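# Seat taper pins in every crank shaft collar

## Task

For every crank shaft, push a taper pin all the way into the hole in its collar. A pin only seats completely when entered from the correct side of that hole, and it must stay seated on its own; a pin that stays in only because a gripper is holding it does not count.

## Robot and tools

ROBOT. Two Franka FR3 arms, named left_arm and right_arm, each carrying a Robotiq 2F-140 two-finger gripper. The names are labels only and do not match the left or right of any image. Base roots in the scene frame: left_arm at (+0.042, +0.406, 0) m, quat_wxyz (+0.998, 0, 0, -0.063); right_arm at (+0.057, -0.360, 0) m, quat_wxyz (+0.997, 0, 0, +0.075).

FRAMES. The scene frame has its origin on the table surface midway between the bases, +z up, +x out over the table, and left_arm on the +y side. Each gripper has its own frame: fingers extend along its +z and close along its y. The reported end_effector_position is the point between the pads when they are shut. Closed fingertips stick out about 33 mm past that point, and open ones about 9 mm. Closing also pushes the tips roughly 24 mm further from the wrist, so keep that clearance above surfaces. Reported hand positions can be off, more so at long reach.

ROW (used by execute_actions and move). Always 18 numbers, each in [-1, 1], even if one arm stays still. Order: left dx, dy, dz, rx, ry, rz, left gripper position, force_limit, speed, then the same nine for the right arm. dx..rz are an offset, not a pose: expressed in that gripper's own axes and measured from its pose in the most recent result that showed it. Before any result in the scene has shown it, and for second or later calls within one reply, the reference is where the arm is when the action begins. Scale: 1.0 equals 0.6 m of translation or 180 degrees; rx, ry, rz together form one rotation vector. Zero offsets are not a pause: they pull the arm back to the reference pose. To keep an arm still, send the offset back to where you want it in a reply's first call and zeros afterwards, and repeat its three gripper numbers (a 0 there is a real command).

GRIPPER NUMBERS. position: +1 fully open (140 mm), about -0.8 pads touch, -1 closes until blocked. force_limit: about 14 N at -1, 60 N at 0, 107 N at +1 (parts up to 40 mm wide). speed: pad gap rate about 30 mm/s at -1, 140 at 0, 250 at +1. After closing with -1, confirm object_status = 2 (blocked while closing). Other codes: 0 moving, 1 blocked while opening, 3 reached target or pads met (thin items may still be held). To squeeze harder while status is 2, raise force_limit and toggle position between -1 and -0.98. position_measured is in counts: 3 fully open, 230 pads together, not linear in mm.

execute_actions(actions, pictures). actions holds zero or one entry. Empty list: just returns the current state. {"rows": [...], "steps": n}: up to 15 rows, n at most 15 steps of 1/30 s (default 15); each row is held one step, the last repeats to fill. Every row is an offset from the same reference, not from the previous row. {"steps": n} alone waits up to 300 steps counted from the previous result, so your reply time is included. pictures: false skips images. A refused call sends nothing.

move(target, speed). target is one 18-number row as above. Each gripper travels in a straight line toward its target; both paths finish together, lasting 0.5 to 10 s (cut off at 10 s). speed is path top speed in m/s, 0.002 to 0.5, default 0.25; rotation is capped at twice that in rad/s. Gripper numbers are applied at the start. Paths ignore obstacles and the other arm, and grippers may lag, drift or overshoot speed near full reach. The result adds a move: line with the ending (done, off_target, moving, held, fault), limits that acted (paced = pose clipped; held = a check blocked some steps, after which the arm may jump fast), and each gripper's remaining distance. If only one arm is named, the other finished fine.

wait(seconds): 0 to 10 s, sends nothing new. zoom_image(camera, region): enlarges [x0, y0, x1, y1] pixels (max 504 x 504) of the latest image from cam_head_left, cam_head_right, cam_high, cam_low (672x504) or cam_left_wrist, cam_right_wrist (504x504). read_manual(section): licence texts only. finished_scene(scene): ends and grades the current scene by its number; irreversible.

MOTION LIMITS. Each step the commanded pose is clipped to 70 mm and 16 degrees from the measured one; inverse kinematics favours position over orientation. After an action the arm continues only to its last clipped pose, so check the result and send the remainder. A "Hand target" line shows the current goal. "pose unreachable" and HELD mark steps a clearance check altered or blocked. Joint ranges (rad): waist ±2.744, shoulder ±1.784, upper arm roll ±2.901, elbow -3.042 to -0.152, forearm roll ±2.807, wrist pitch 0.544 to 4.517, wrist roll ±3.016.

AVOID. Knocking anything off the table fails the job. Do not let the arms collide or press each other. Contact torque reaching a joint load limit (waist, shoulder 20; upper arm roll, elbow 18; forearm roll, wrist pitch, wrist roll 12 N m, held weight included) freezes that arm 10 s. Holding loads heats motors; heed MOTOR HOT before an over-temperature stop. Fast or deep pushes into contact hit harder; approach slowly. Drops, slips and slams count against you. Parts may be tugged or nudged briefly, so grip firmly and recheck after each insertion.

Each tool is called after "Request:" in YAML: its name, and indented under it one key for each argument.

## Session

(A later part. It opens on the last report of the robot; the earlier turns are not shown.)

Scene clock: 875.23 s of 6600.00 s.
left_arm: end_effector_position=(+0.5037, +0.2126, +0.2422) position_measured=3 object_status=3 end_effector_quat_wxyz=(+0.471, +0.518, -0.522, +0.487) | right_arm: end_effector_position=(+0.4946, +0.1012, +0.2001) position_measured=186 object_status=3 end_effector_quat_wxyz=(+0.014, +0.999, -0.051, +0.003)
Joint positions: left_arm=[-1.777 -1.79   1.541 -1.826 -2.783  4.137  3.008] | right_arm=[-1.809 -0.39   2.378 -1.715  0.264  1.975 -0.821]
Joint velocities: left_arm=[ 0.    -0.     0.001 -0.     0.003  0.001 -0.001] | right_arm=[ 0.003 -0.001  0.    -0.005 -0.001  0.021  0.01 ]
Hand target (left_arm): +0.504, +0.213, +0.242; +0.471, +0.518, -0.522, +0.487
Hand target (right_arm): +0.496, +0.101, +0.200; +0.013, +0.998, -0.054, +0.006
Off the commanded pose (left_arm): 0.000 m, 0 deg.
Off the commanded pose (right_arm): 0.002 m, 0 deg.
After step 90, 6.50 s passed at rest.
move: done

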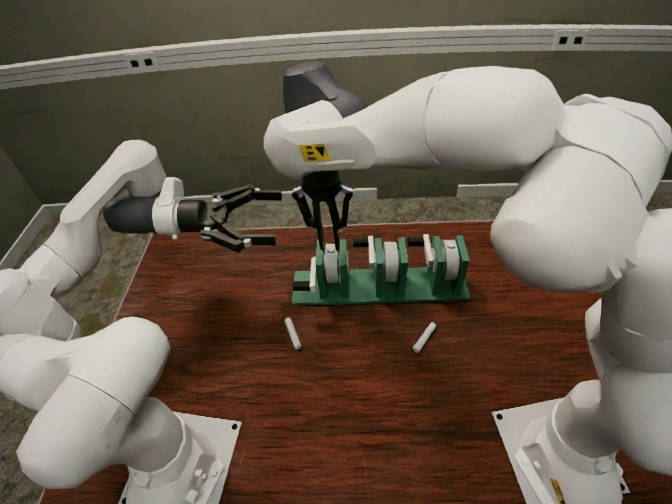

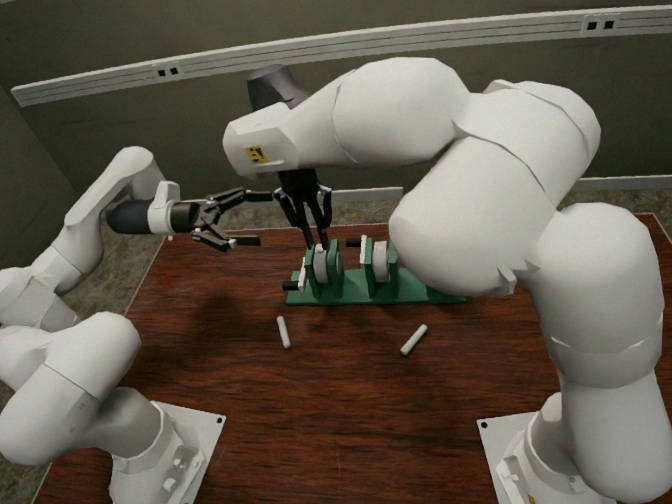

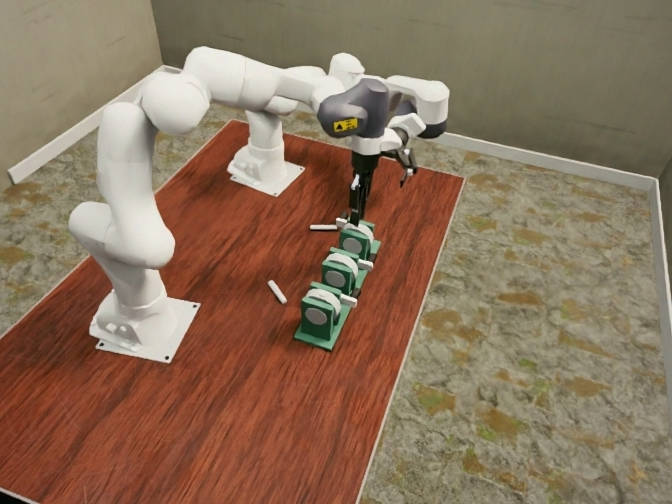

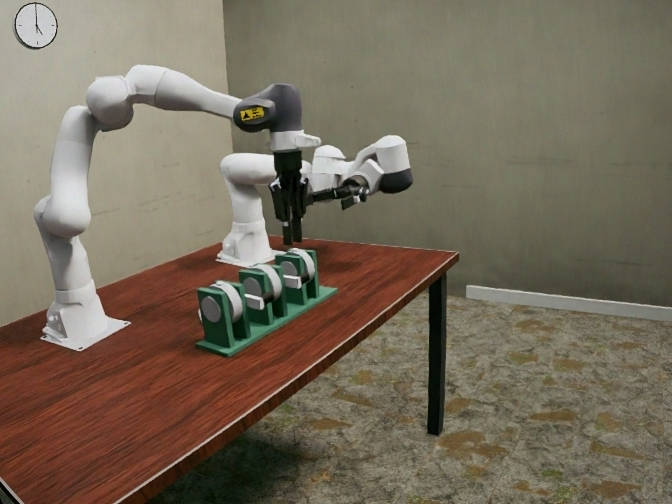

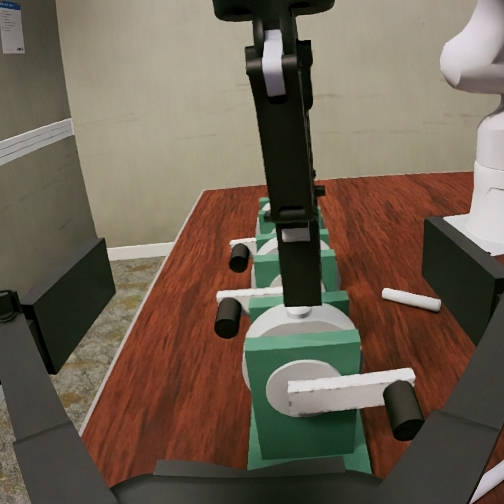

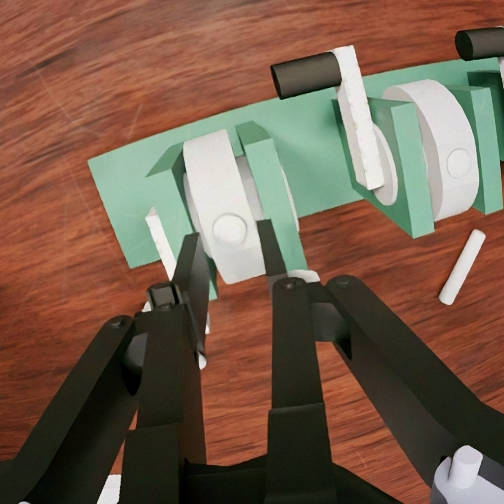

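Request:
move:
  target: [0,0,0,0,0,0,1,0,0,0.006,0.001,0.015,0.009,0,0,-0.55,0,-0.5]
  speed: 0.015

Request:
zoom_image:
  camera: "cam_right_wrist"
  region: [170, 180, 300, 310]

Request:
zoom_image:
  camera: "cam_left_wrist"
  region: [245, 240, 365, 360]

Request:
zoom_image:
  camera: "cam_low"
  region: [265, 220, 325, 270]

Scene clock: 887.57 s of 6600.00 s.
left_arm: end_effector_position=(+0.5037, +0.2126, +0.2422) position_measured=3 object_status=3 end_effector_quat_wxyz=(+0.471, +0.518, -0.522, +0.487) | right_arm: end_effector_position=(+0.4974, +0.0993, +0.1913) position_measured=199 object_status=3 end_effector_quat_wxyz=(+0.002, +0.999, -0.054, +0.004)
Joint positions: left_arm=[-1.777 -1.79   1.541 -1.826 -2.783  4.137  3.008] | right_arm=[-1.812 -0.381  2.378 -1.753  0.28   2.021 -0.834]
Joint velocities: left_arm=[-0.001 -0.001 -0.     0.     0.001  0.001 -0.   ] | right_arm=[ 0.     0.001  0.001 -0.003  0.006  0.015 -0.014]
Hand target (left_arm): +0.504, +0.213, +0.242; +0.471, +0.518, -0.522, +0.487
Hand target (right_arm): +0.498, +0.100, +0.191; -0.000, +0.999, -0.051, +0.004
Off the commanded pose (left_arm): 0.000 m, 0 deg.
Off the commanded pose (right_arm): 0.001 m, 0 deg.
After step 90, 8.23 s passed at rest.
move: done

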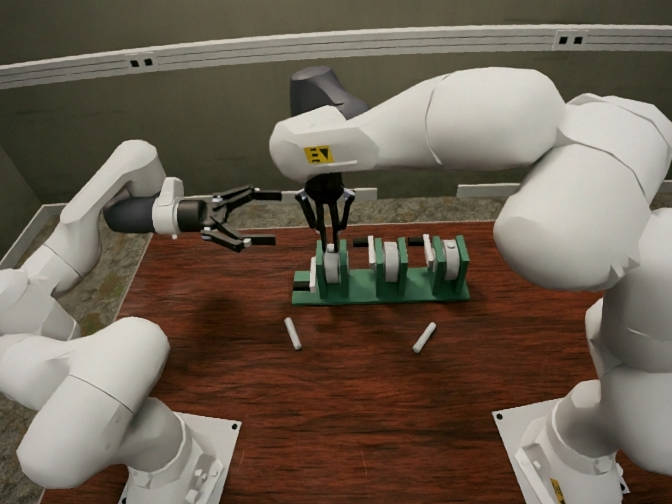

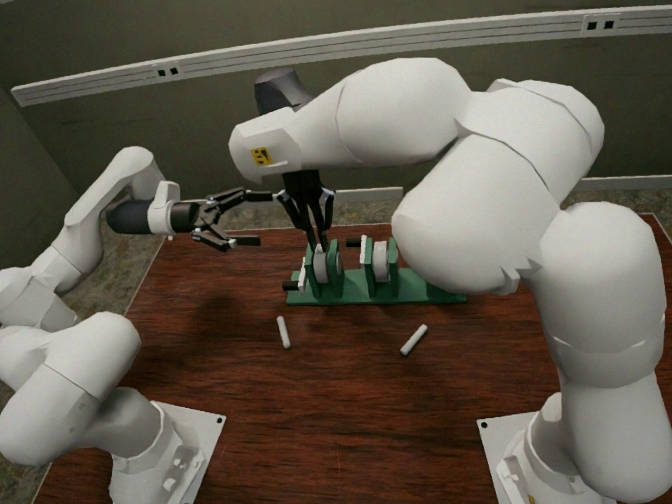

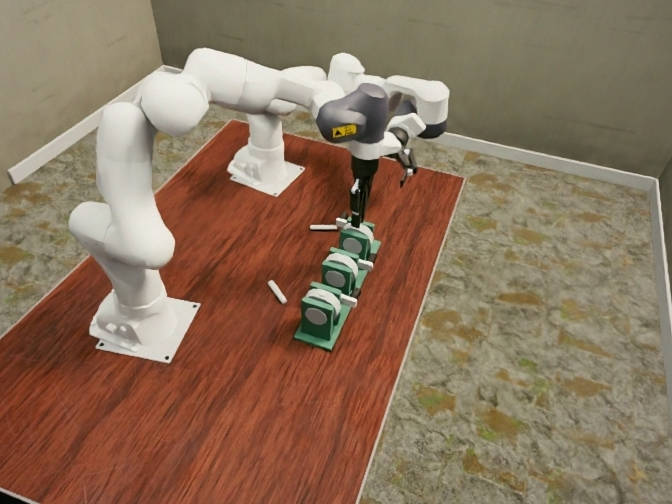

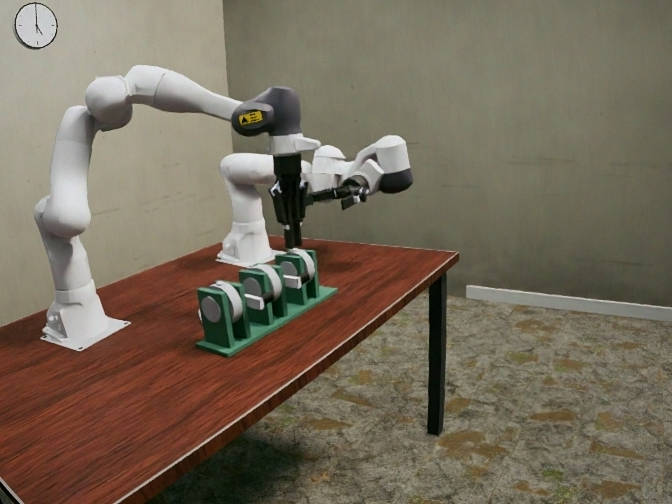

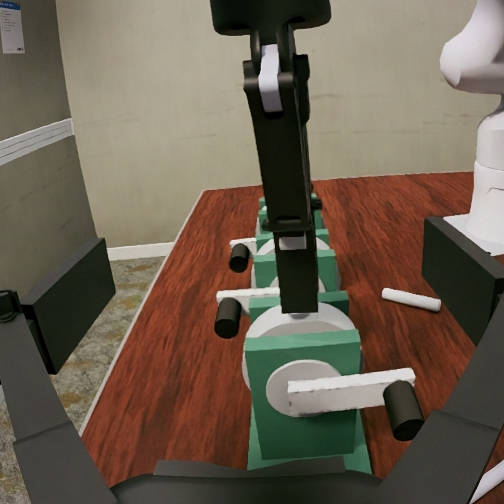

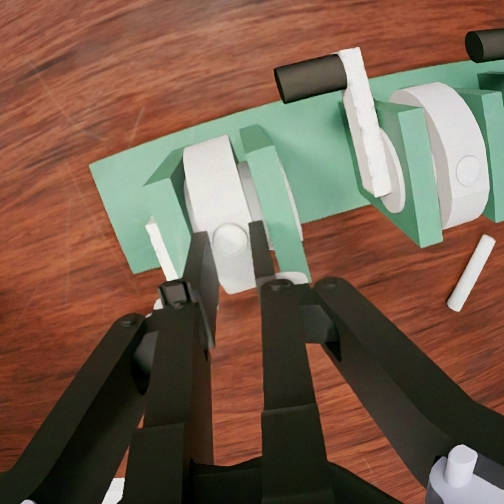

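Region (170, 180, 300, 310) of cam_right_wrist's 504x504 image, scaled by 3.877, with more detail than that image has.

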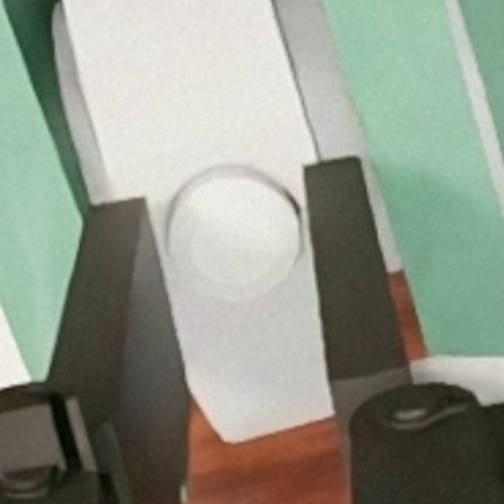

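Region (245, 240, 365, 360) of cam_left_wrist's 504x504 image, scaled by 4.200, with more detail than that image has.

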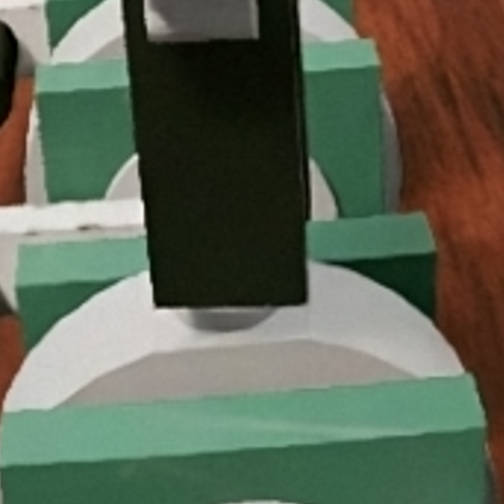

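Region (265, 220, 325, 270) of cam_low's 672x504 image, scaled by 8.400, with more detail than that image has.

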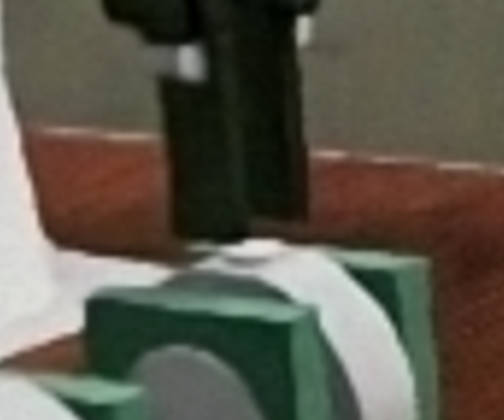

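Request:
move:
  target: [0,0,0,0,0,0,1,0,0,0.002,-0.0012,0.0175,0,0,0,-0.55,0,-0.5]
  speed: 0.005

Request:
zoom_image:
  camera: "cam_right_wrist"
  region: [170, 180, 300, 310]

Request:
zoom_image:
  camera: "cam_left_wrist"
  region: [245, 240, 365, 360]

Request:
zoom_image:
  camera: "cam_low"
  region: [265, 220, 325, 270]

Scene clock: 898.03 s of 6600.00 s.
left_arm: end_effector_position=(+0.5037, +0.2126, +0.2422) position_measured=3 object_status=3 end_effector_quat_wxyz=(+0.471, +0.518, -0.522, +0.487) | right_arm: end_effector_position=(+0.4983, +0.1002, +0.1823) position_measured=199 object_status=3 end_effector_quat_wxyz=(+0.002, +0.998, -0.055, +0.004)
Joint positions: left_arm=[-1.777 -1.79   1.541 -1.826 -2.783  4.137  3.008] | right_arm=[-1.812 -0.396  2.378 -1.759  0.293  2.038 -0.839]
Joint velocities: left_arm=[ 0.001  0.001  0.     0.002 -0.     0.    -0.002] | right_arm=[-0.    -0.001 -0.001 -0.     0.002  0.003 -0.   ]
Hand target (left_arm): +0.504, +0.213, +0.242; +0.471, +0.518, -0.522, +0.487
Hand target (right_arm): +0.499, +0.100, +0.181; +0.002, +0.999, -0.054, +0.004
Off the commanded pose (left_arm): 0.000 m, 0 deg.
Off the commanded pose (right_arm): 0.002 m, 0 deg.
After step 90, 5.10 s passed at rest.
move: done

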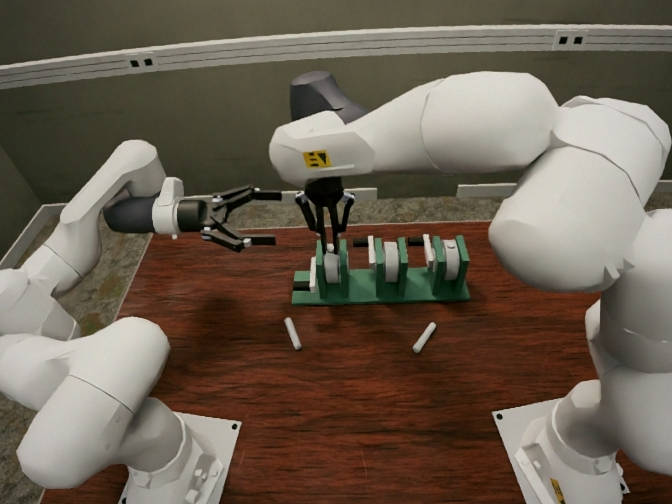

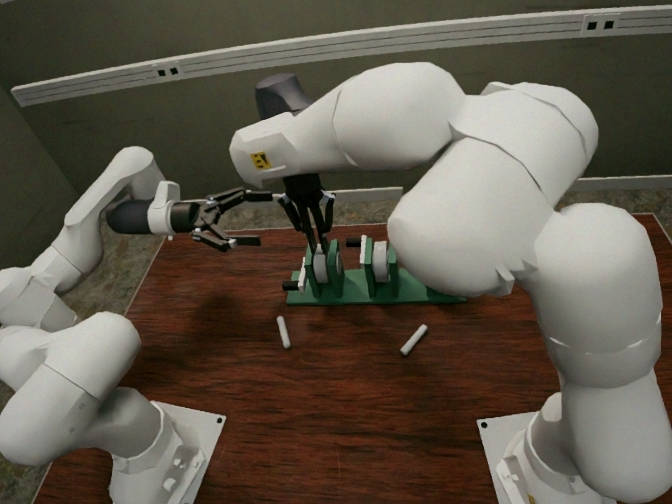

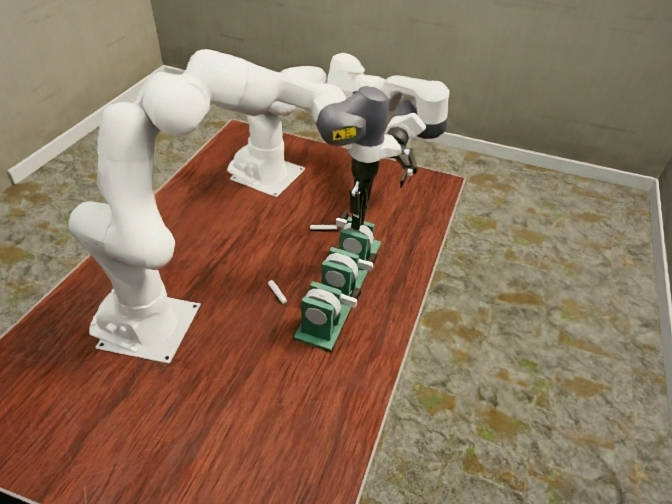

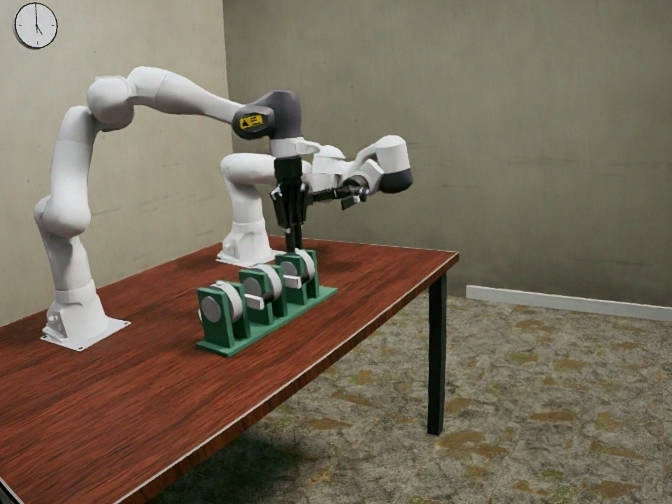

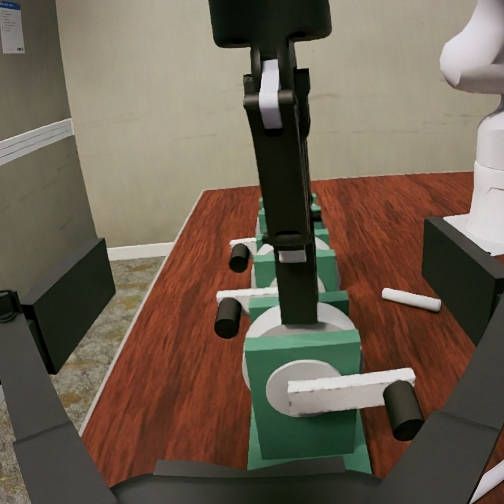

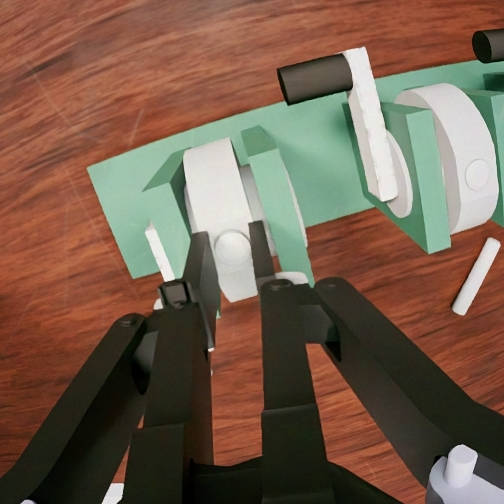

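Region (170, 180, 300, 310) of cam_right_wrist's 504x504 image, scaled by 3.877, with more detail than that image has.

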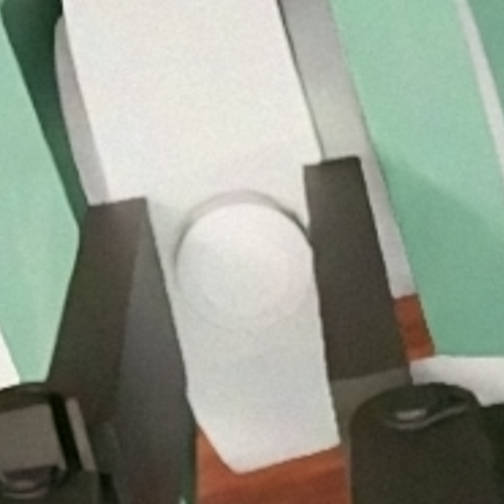

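Region (245, 240, 365, 360) of cam_left_wrist's 504x504 image, scaled by 4.200, with more detail than that image has.

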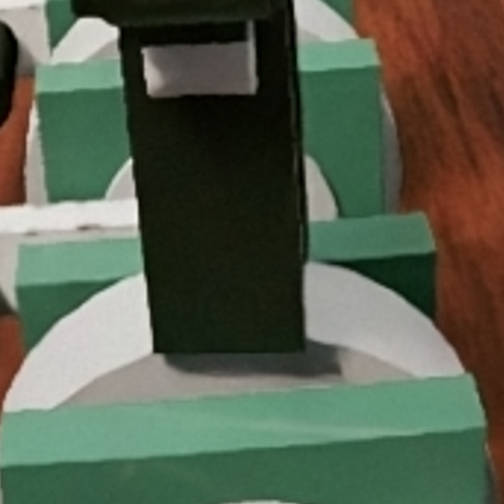

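Region (265, 220, 325, 270) of cam_low's 672x504 image, scaled by 8.400, with more detail than that image has.

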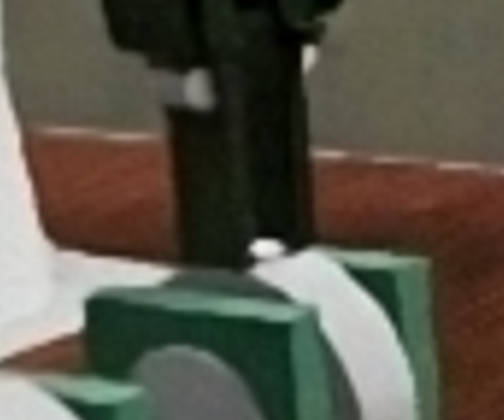

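Request:
move:
  target: [0,0,0,0,0,0,1,0,0,0.0035,0,0.004,0,0,0,-0.55,0,-0.5]
  speed: 0.004

Request:
move:
  target: [0,0,0,0,0,0,1,0,0,0,0,0,0,0,0,-1,-0.3,-0.9]
  speed: 0.004

Request:
zoom_image:
  camera: "cam_right_wrist"
  region: [170, 180, 300, 310]

Scene clock: 903.57 s of 6600.00 s.
left_arm: end_effector_position=(+0.5037, +0.2126, +0.2422) position_measured=3 object_status=3 end_effector_quat_wxyz=(+0.471, +0.518, -0.522, +0.487) | right_arm: end_effector_position=(+0.4988, +0.1000, +0.1809) position_measured=199 object_status=3 end_effector_quat_wxyz=(+0.002, +0.998, -0.056, +0.004)
Joint positions: left_arm=[-1.777 -1.79   1.541 -1.826 -2.783  4.137  3.008] | right_arm=[-1.814 -0.4    2.378 -1.759  0.296  2.038 -0.84 ]
Joint velocities: left_arm=[ 0.    -0.    -0.     0.     0.001  0.002  0.001] | right_arm=[ 0.001 -0.001  0.001  0.     0.001 -0.001 -0.001]
Hand target (left_arm): +0.504, +0.213, +0.242; +0.471, +0.518, -0.522, +0.487
Hand target (right_arm): +0.500, +0.100, +0.180; +0.002, +0.998, -0.055, +0.004
Off the commanded pose (left_arm): 0.000 m, 0 deg.
Off the commanded pose (right_arm): 0.002 m, 0 deg.
After step 90, 1.53 s passed at rest.
move: done

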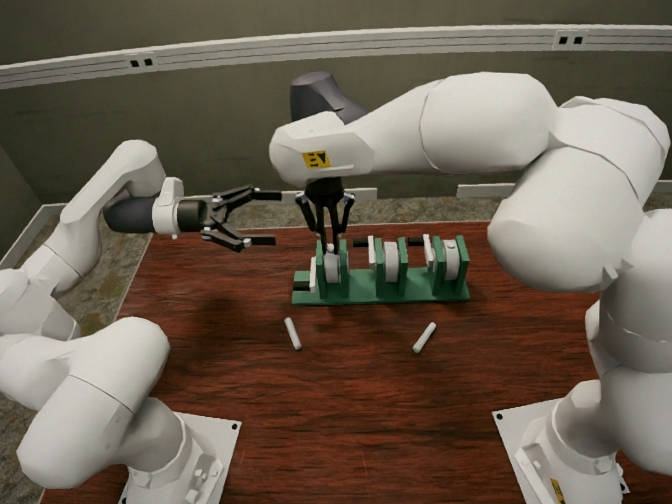

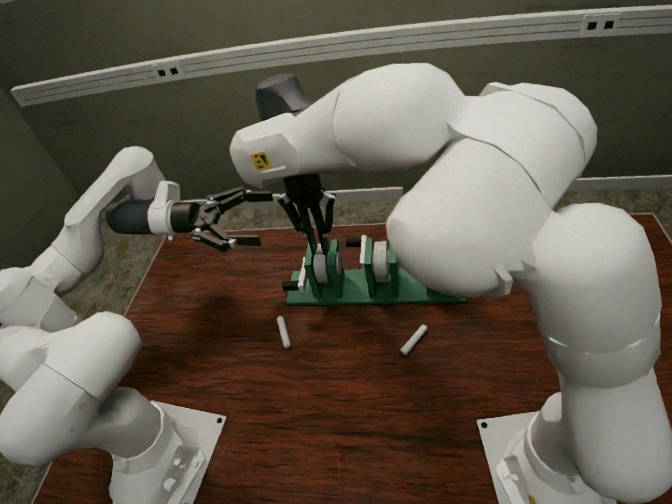

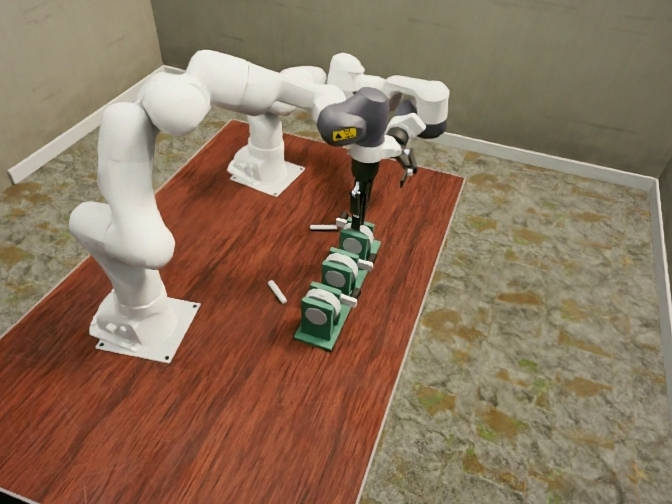

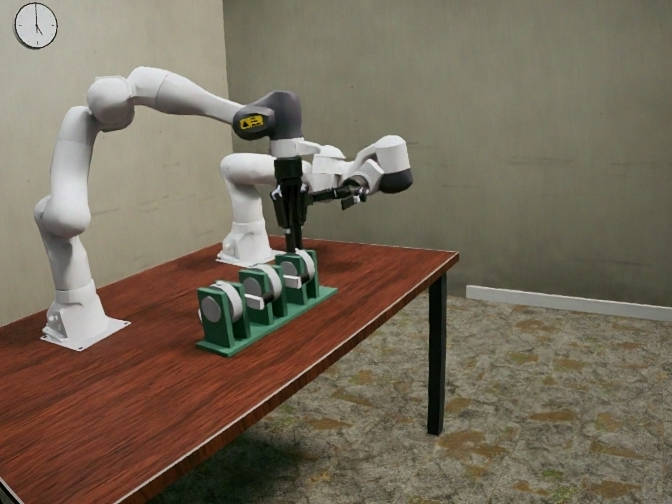

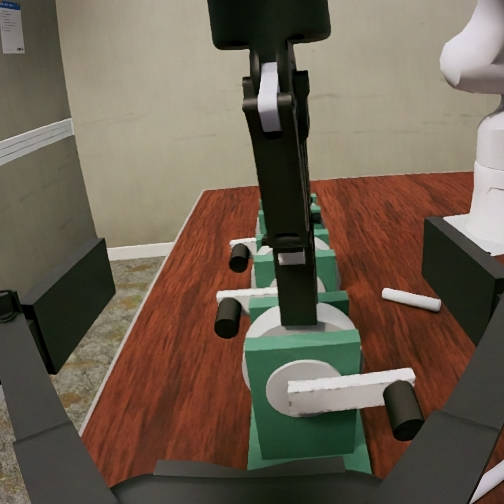

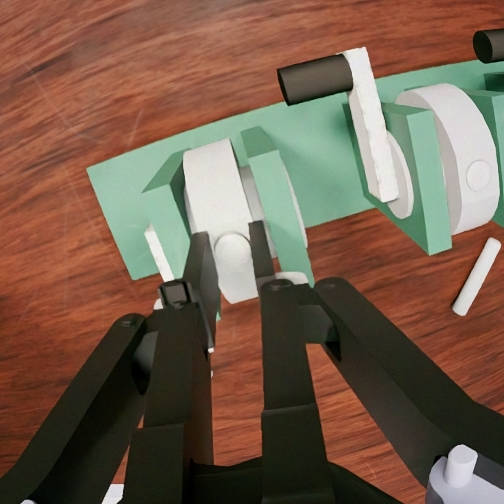

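Scene clock: 904.07 s of 6600.00 s.
left_arm: end_effector_position=(+0.5037, +0.2126, +0.2422) position_measured=3 object_status=3 end_effector_quat_wxyz=(+0.471, +0.518, -0.522, +0.487) | right_arm: end_effector_position=(+0.4988, +0.0998, +0.1811) position_measured=209 object_status=2 end_effector_quat_wxyz=(+0.002, +0.998, -0.056, +0.004)
Joint positions: left_arm=[-1.777 -1.79   1.541 -1.826 -2.783  4.137  3.008] | right_arm=[-1.814 -0.399  2.378 -1.758  0.296  2.038 -0.84 ]
Joint velocities: left_arm=[-0.    -0.001  0.001 -0.001 -0.001 -0.    -0.001] | right_arm=[0.001 0.001 0.    0.    0.001 0.001 0.   ]
Hand target (left_arm): +0.504, +0.213, +0.242; +0.471, +0.518, -0.522, +0.487
Hand target (right_arm): +0.499, +0.100, +0.181; +0.002, +0.998, -0.056, +0.004
Off the commanded pose (left_arm): 0.000 m, 0 deg.
Off the commanded pose (right_arm): 0.000 m, 0 deg.
move: done

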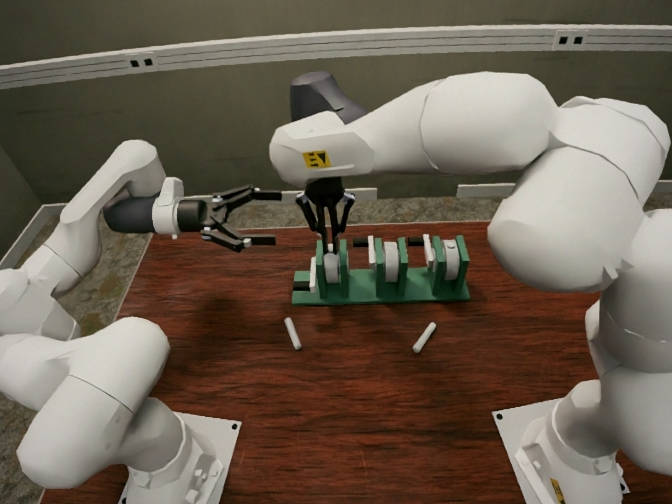

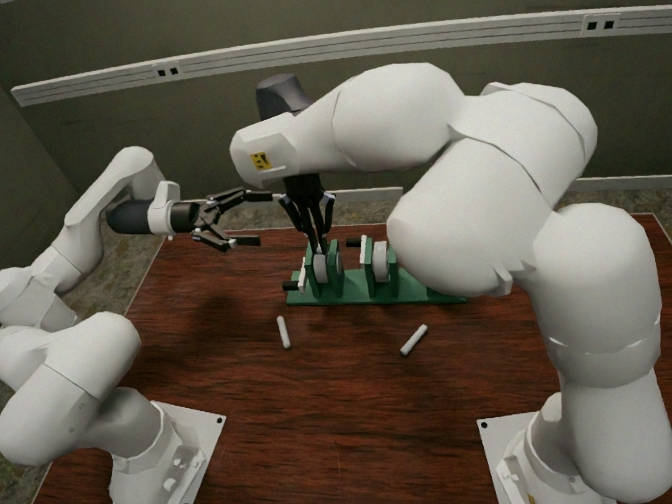

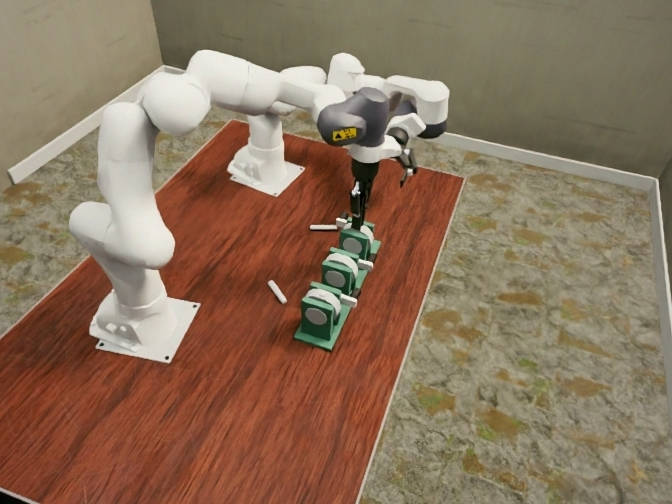

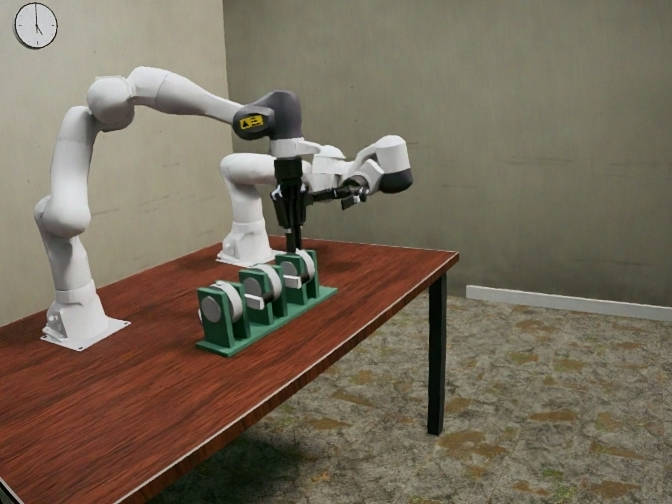

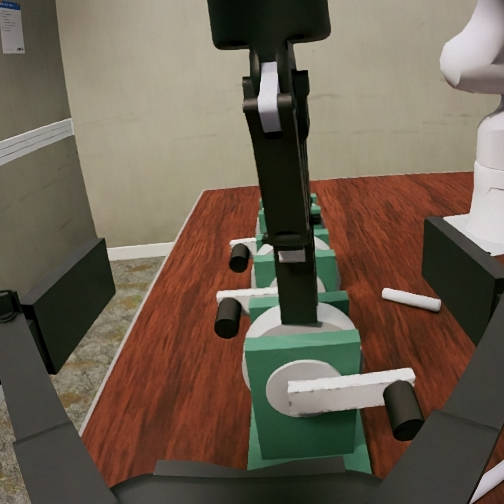

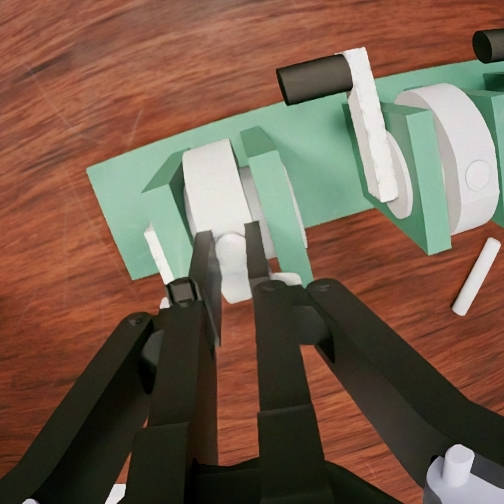

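Region (170, 180, 300, 310) of cam_right_wrist's 504x504 image, scaled by 3.877, with more detail than that image has.

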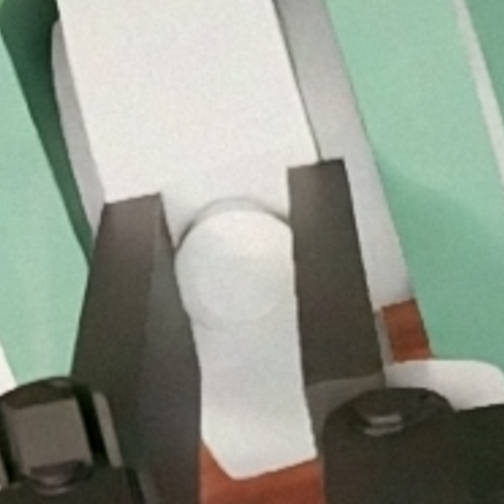

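Request:
move:
  target: [0,0,0,0,0,0,1,0,0,0,0,-0.012,0,0,0,-1,-0.3,-0.9]
  speed: 0.006

Request:
move:
  target: [0,0,0,0,0,0,1,0,0,0,0,0,0,0,-0.033,-1,-0.3,-0.9]
  speed: 0.03

Request:
zoom_image:
  camera: "cam_right_wrist"
  region: [170, 180, 300, 310]

Request:
zoom_image:
  camera: "cam_left_wrist"
  region: [245, 240, 365, 360]

Scene clock: 913.20 s of 6600.00 s.
left_arm: end_effector_position=(+0.5037, +0.2126, +0.2422) position_measured=3 object_status=3 end_effector_quat_wxyz=(+0.471, +0.518, -0.522, +0.487) | right_arm: end_effector_position=(+0.4981, +0.0998, +0.1812) position_measured=209 object_status=2 end_effector_quat_wxyz=(+0.004, +0.998, -0.055, +0.003)
Joint positions: left_arm=[-1.777 -1.79   1.541 -1.826 -2.783  4.137  3.008] | right_arm=[-1.813 -0.401  2.378 -1.756  0.294  2.033 -0.84 ]
Joint velocities: left_arm=[ 0.    -0.    -0.001  0.001 -0.001 -0.001  0.003] | right_arm=[-0.    -0.    -0.     0.001  0.001 -0.     0.001]
Hand target (left_arm): +0.504, +0.213, +0.242; +0.471, +0.518, -0.522, +0.487
Hand target (right_arm): +0.499, +0.100, +0.188; +0.002, +0.998, -0.056, +0.004
Off the commanded pose (left_arm): 0.000 m, 0 deg.
Off the commanded pose (right_arm): 0.007 m, 0 deg.
After step 90, 4.70 s passed at rest.
move: off_target (right_arm)

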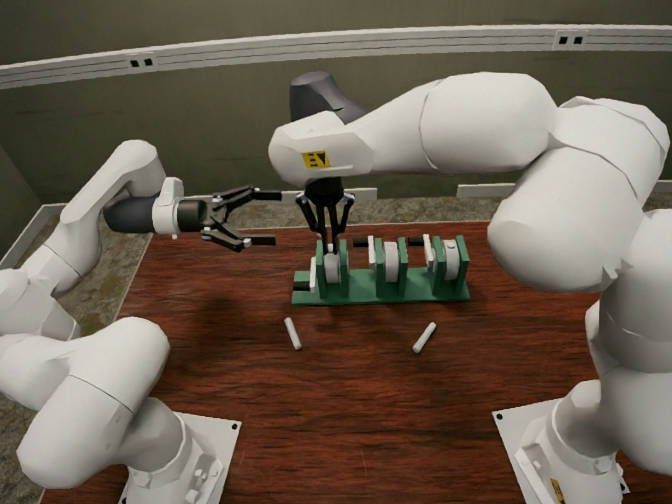

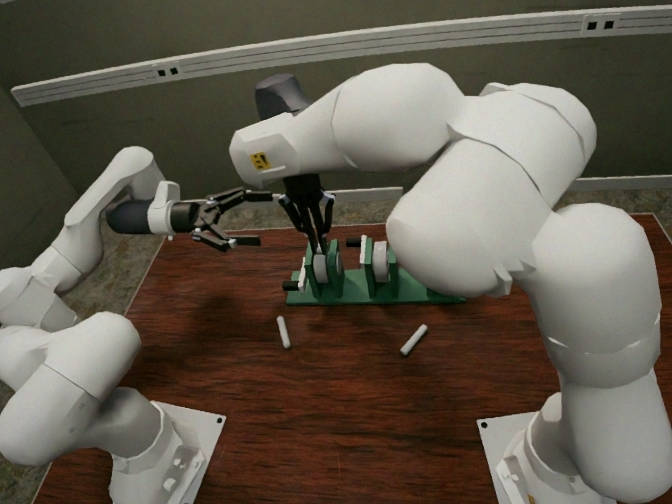

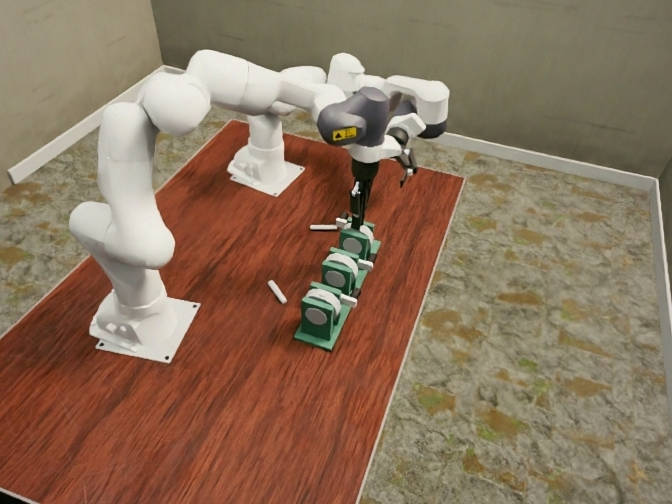

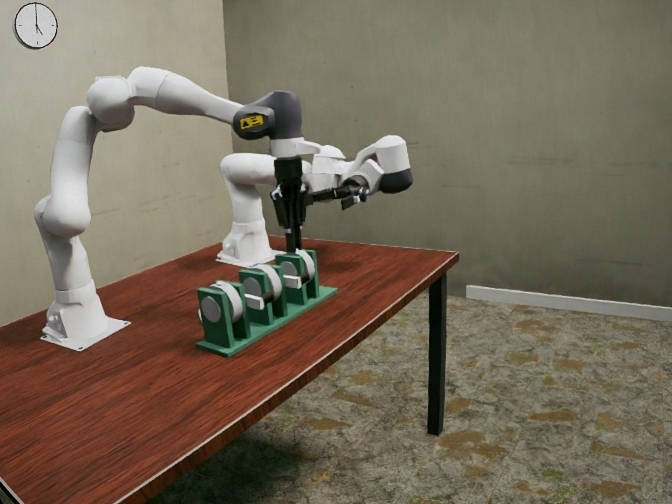

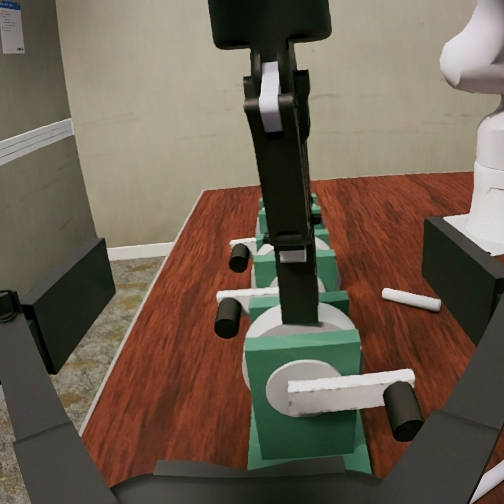

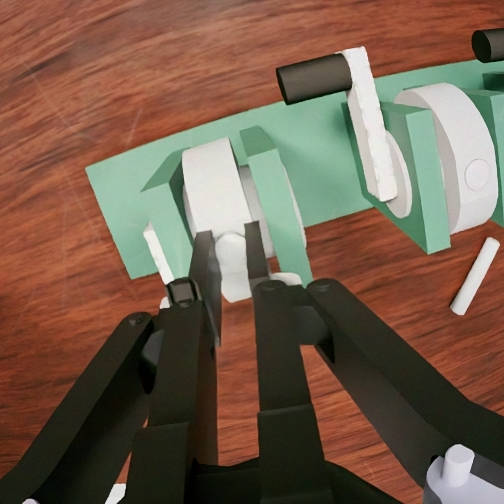

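Scene clock: 915.17 s of 6600.00 s.
left_arm: end_effector_position=(+0.5037, +0.2126, +0.2422) position_measured=3 object_status=3 end_effector_quat_wxyz=(+0.471, +0.518, -0.522, +0.487) | right_arm: end_effector_position=(+0.4983, +0.0997, +0.1811) position_measured=209 object_status=2 end_effector_quat_wxyz=(+0.004, +1.000, -0.016, +0.003)
Joint positions: left_arm=[-1.777 -1.79   1.541 -1.826 -2.783  4.137  3.008] | right_arm=[-1.828 -0.396  2.395 -1.756  0.287  2.035 -0.913]
Joint velocities: left_arm=[ 0.    -0.001 -0.    -0.001 -0.001  0.     0.001] | right_arm=[-0.003  0.001  0.005  0.    -0.001  0.    -0.023]
Hand target (left_arm): +0.504, +0.213, +0.242; +0.471, +0.518, -0.522, +0.487
Hand target (right_arm): +0.498, +0.100, +0.181; +0.004, +1.000, -0.003, +0.003
Off the commanded pose (left_arm): 0.000 m, 0 deg.
Off the commanded pose (right_arm): 0.000 m, 2 deg.
move: done

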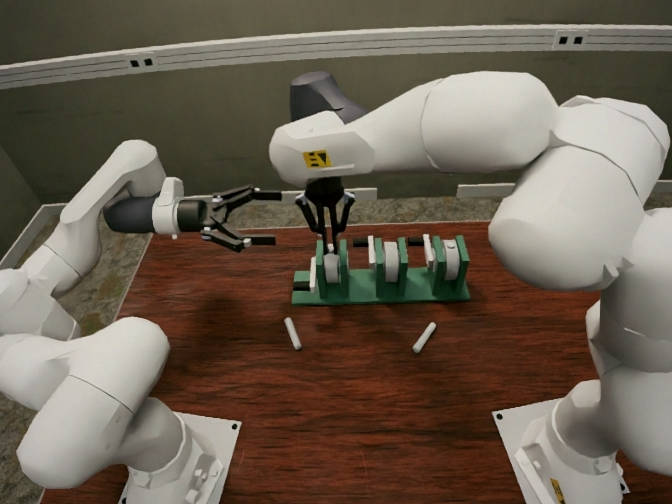

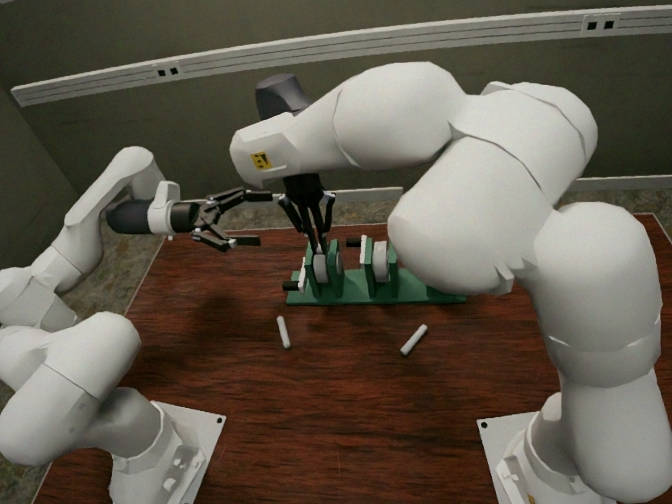

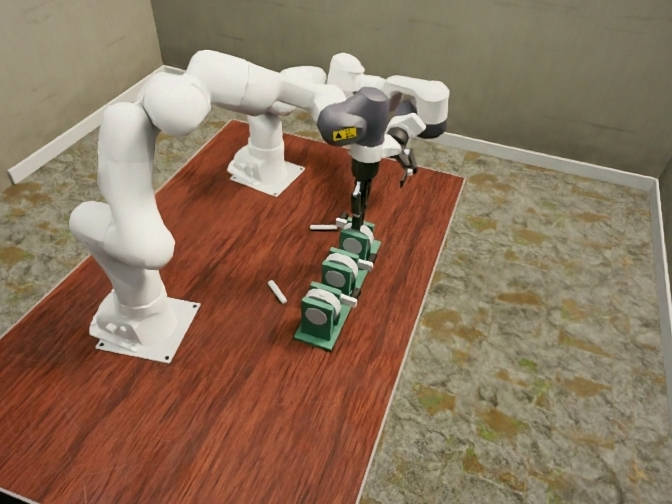

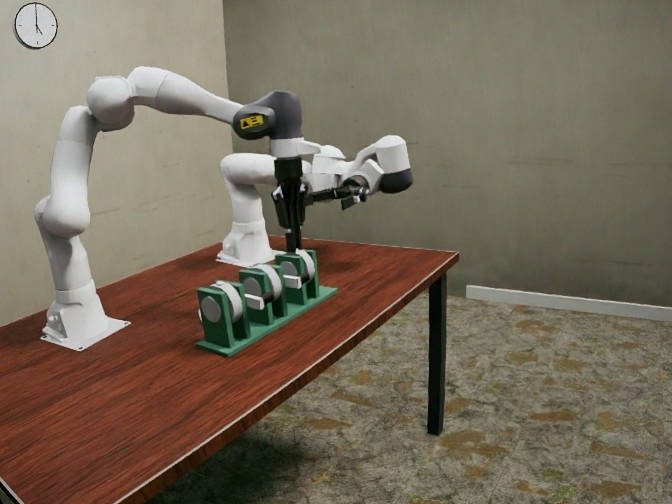

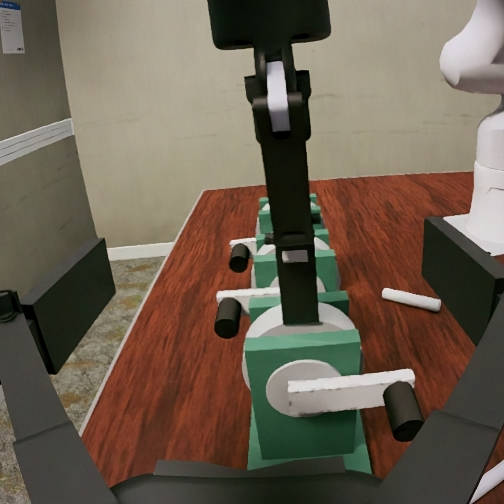

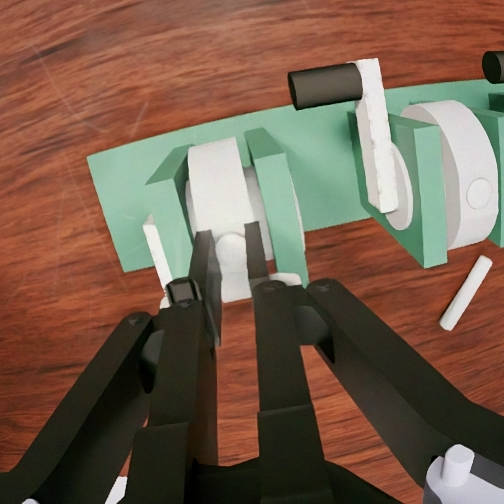

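Region (170, 180, 300, 310) of cam_right_wrist's 504x504 image, scaled by 3.877, with more detail than that image has.

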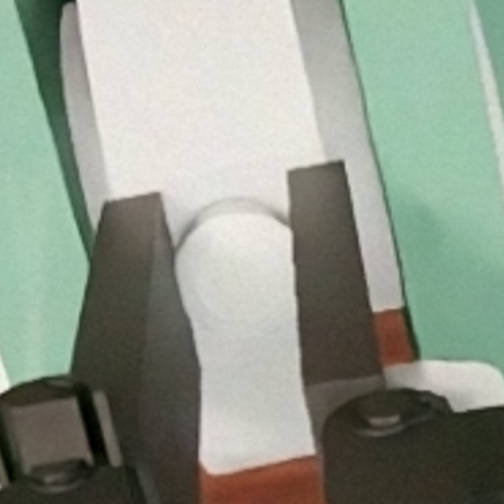

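Region (245, 240, 365, 360) of cam_left_wrist's 504x504 image, scaled by 4.200, with more detail than that image has.

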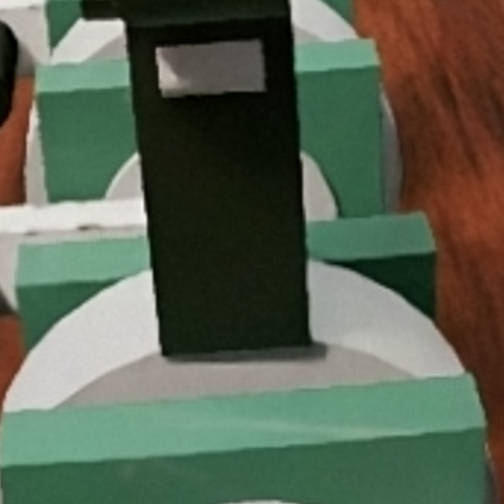

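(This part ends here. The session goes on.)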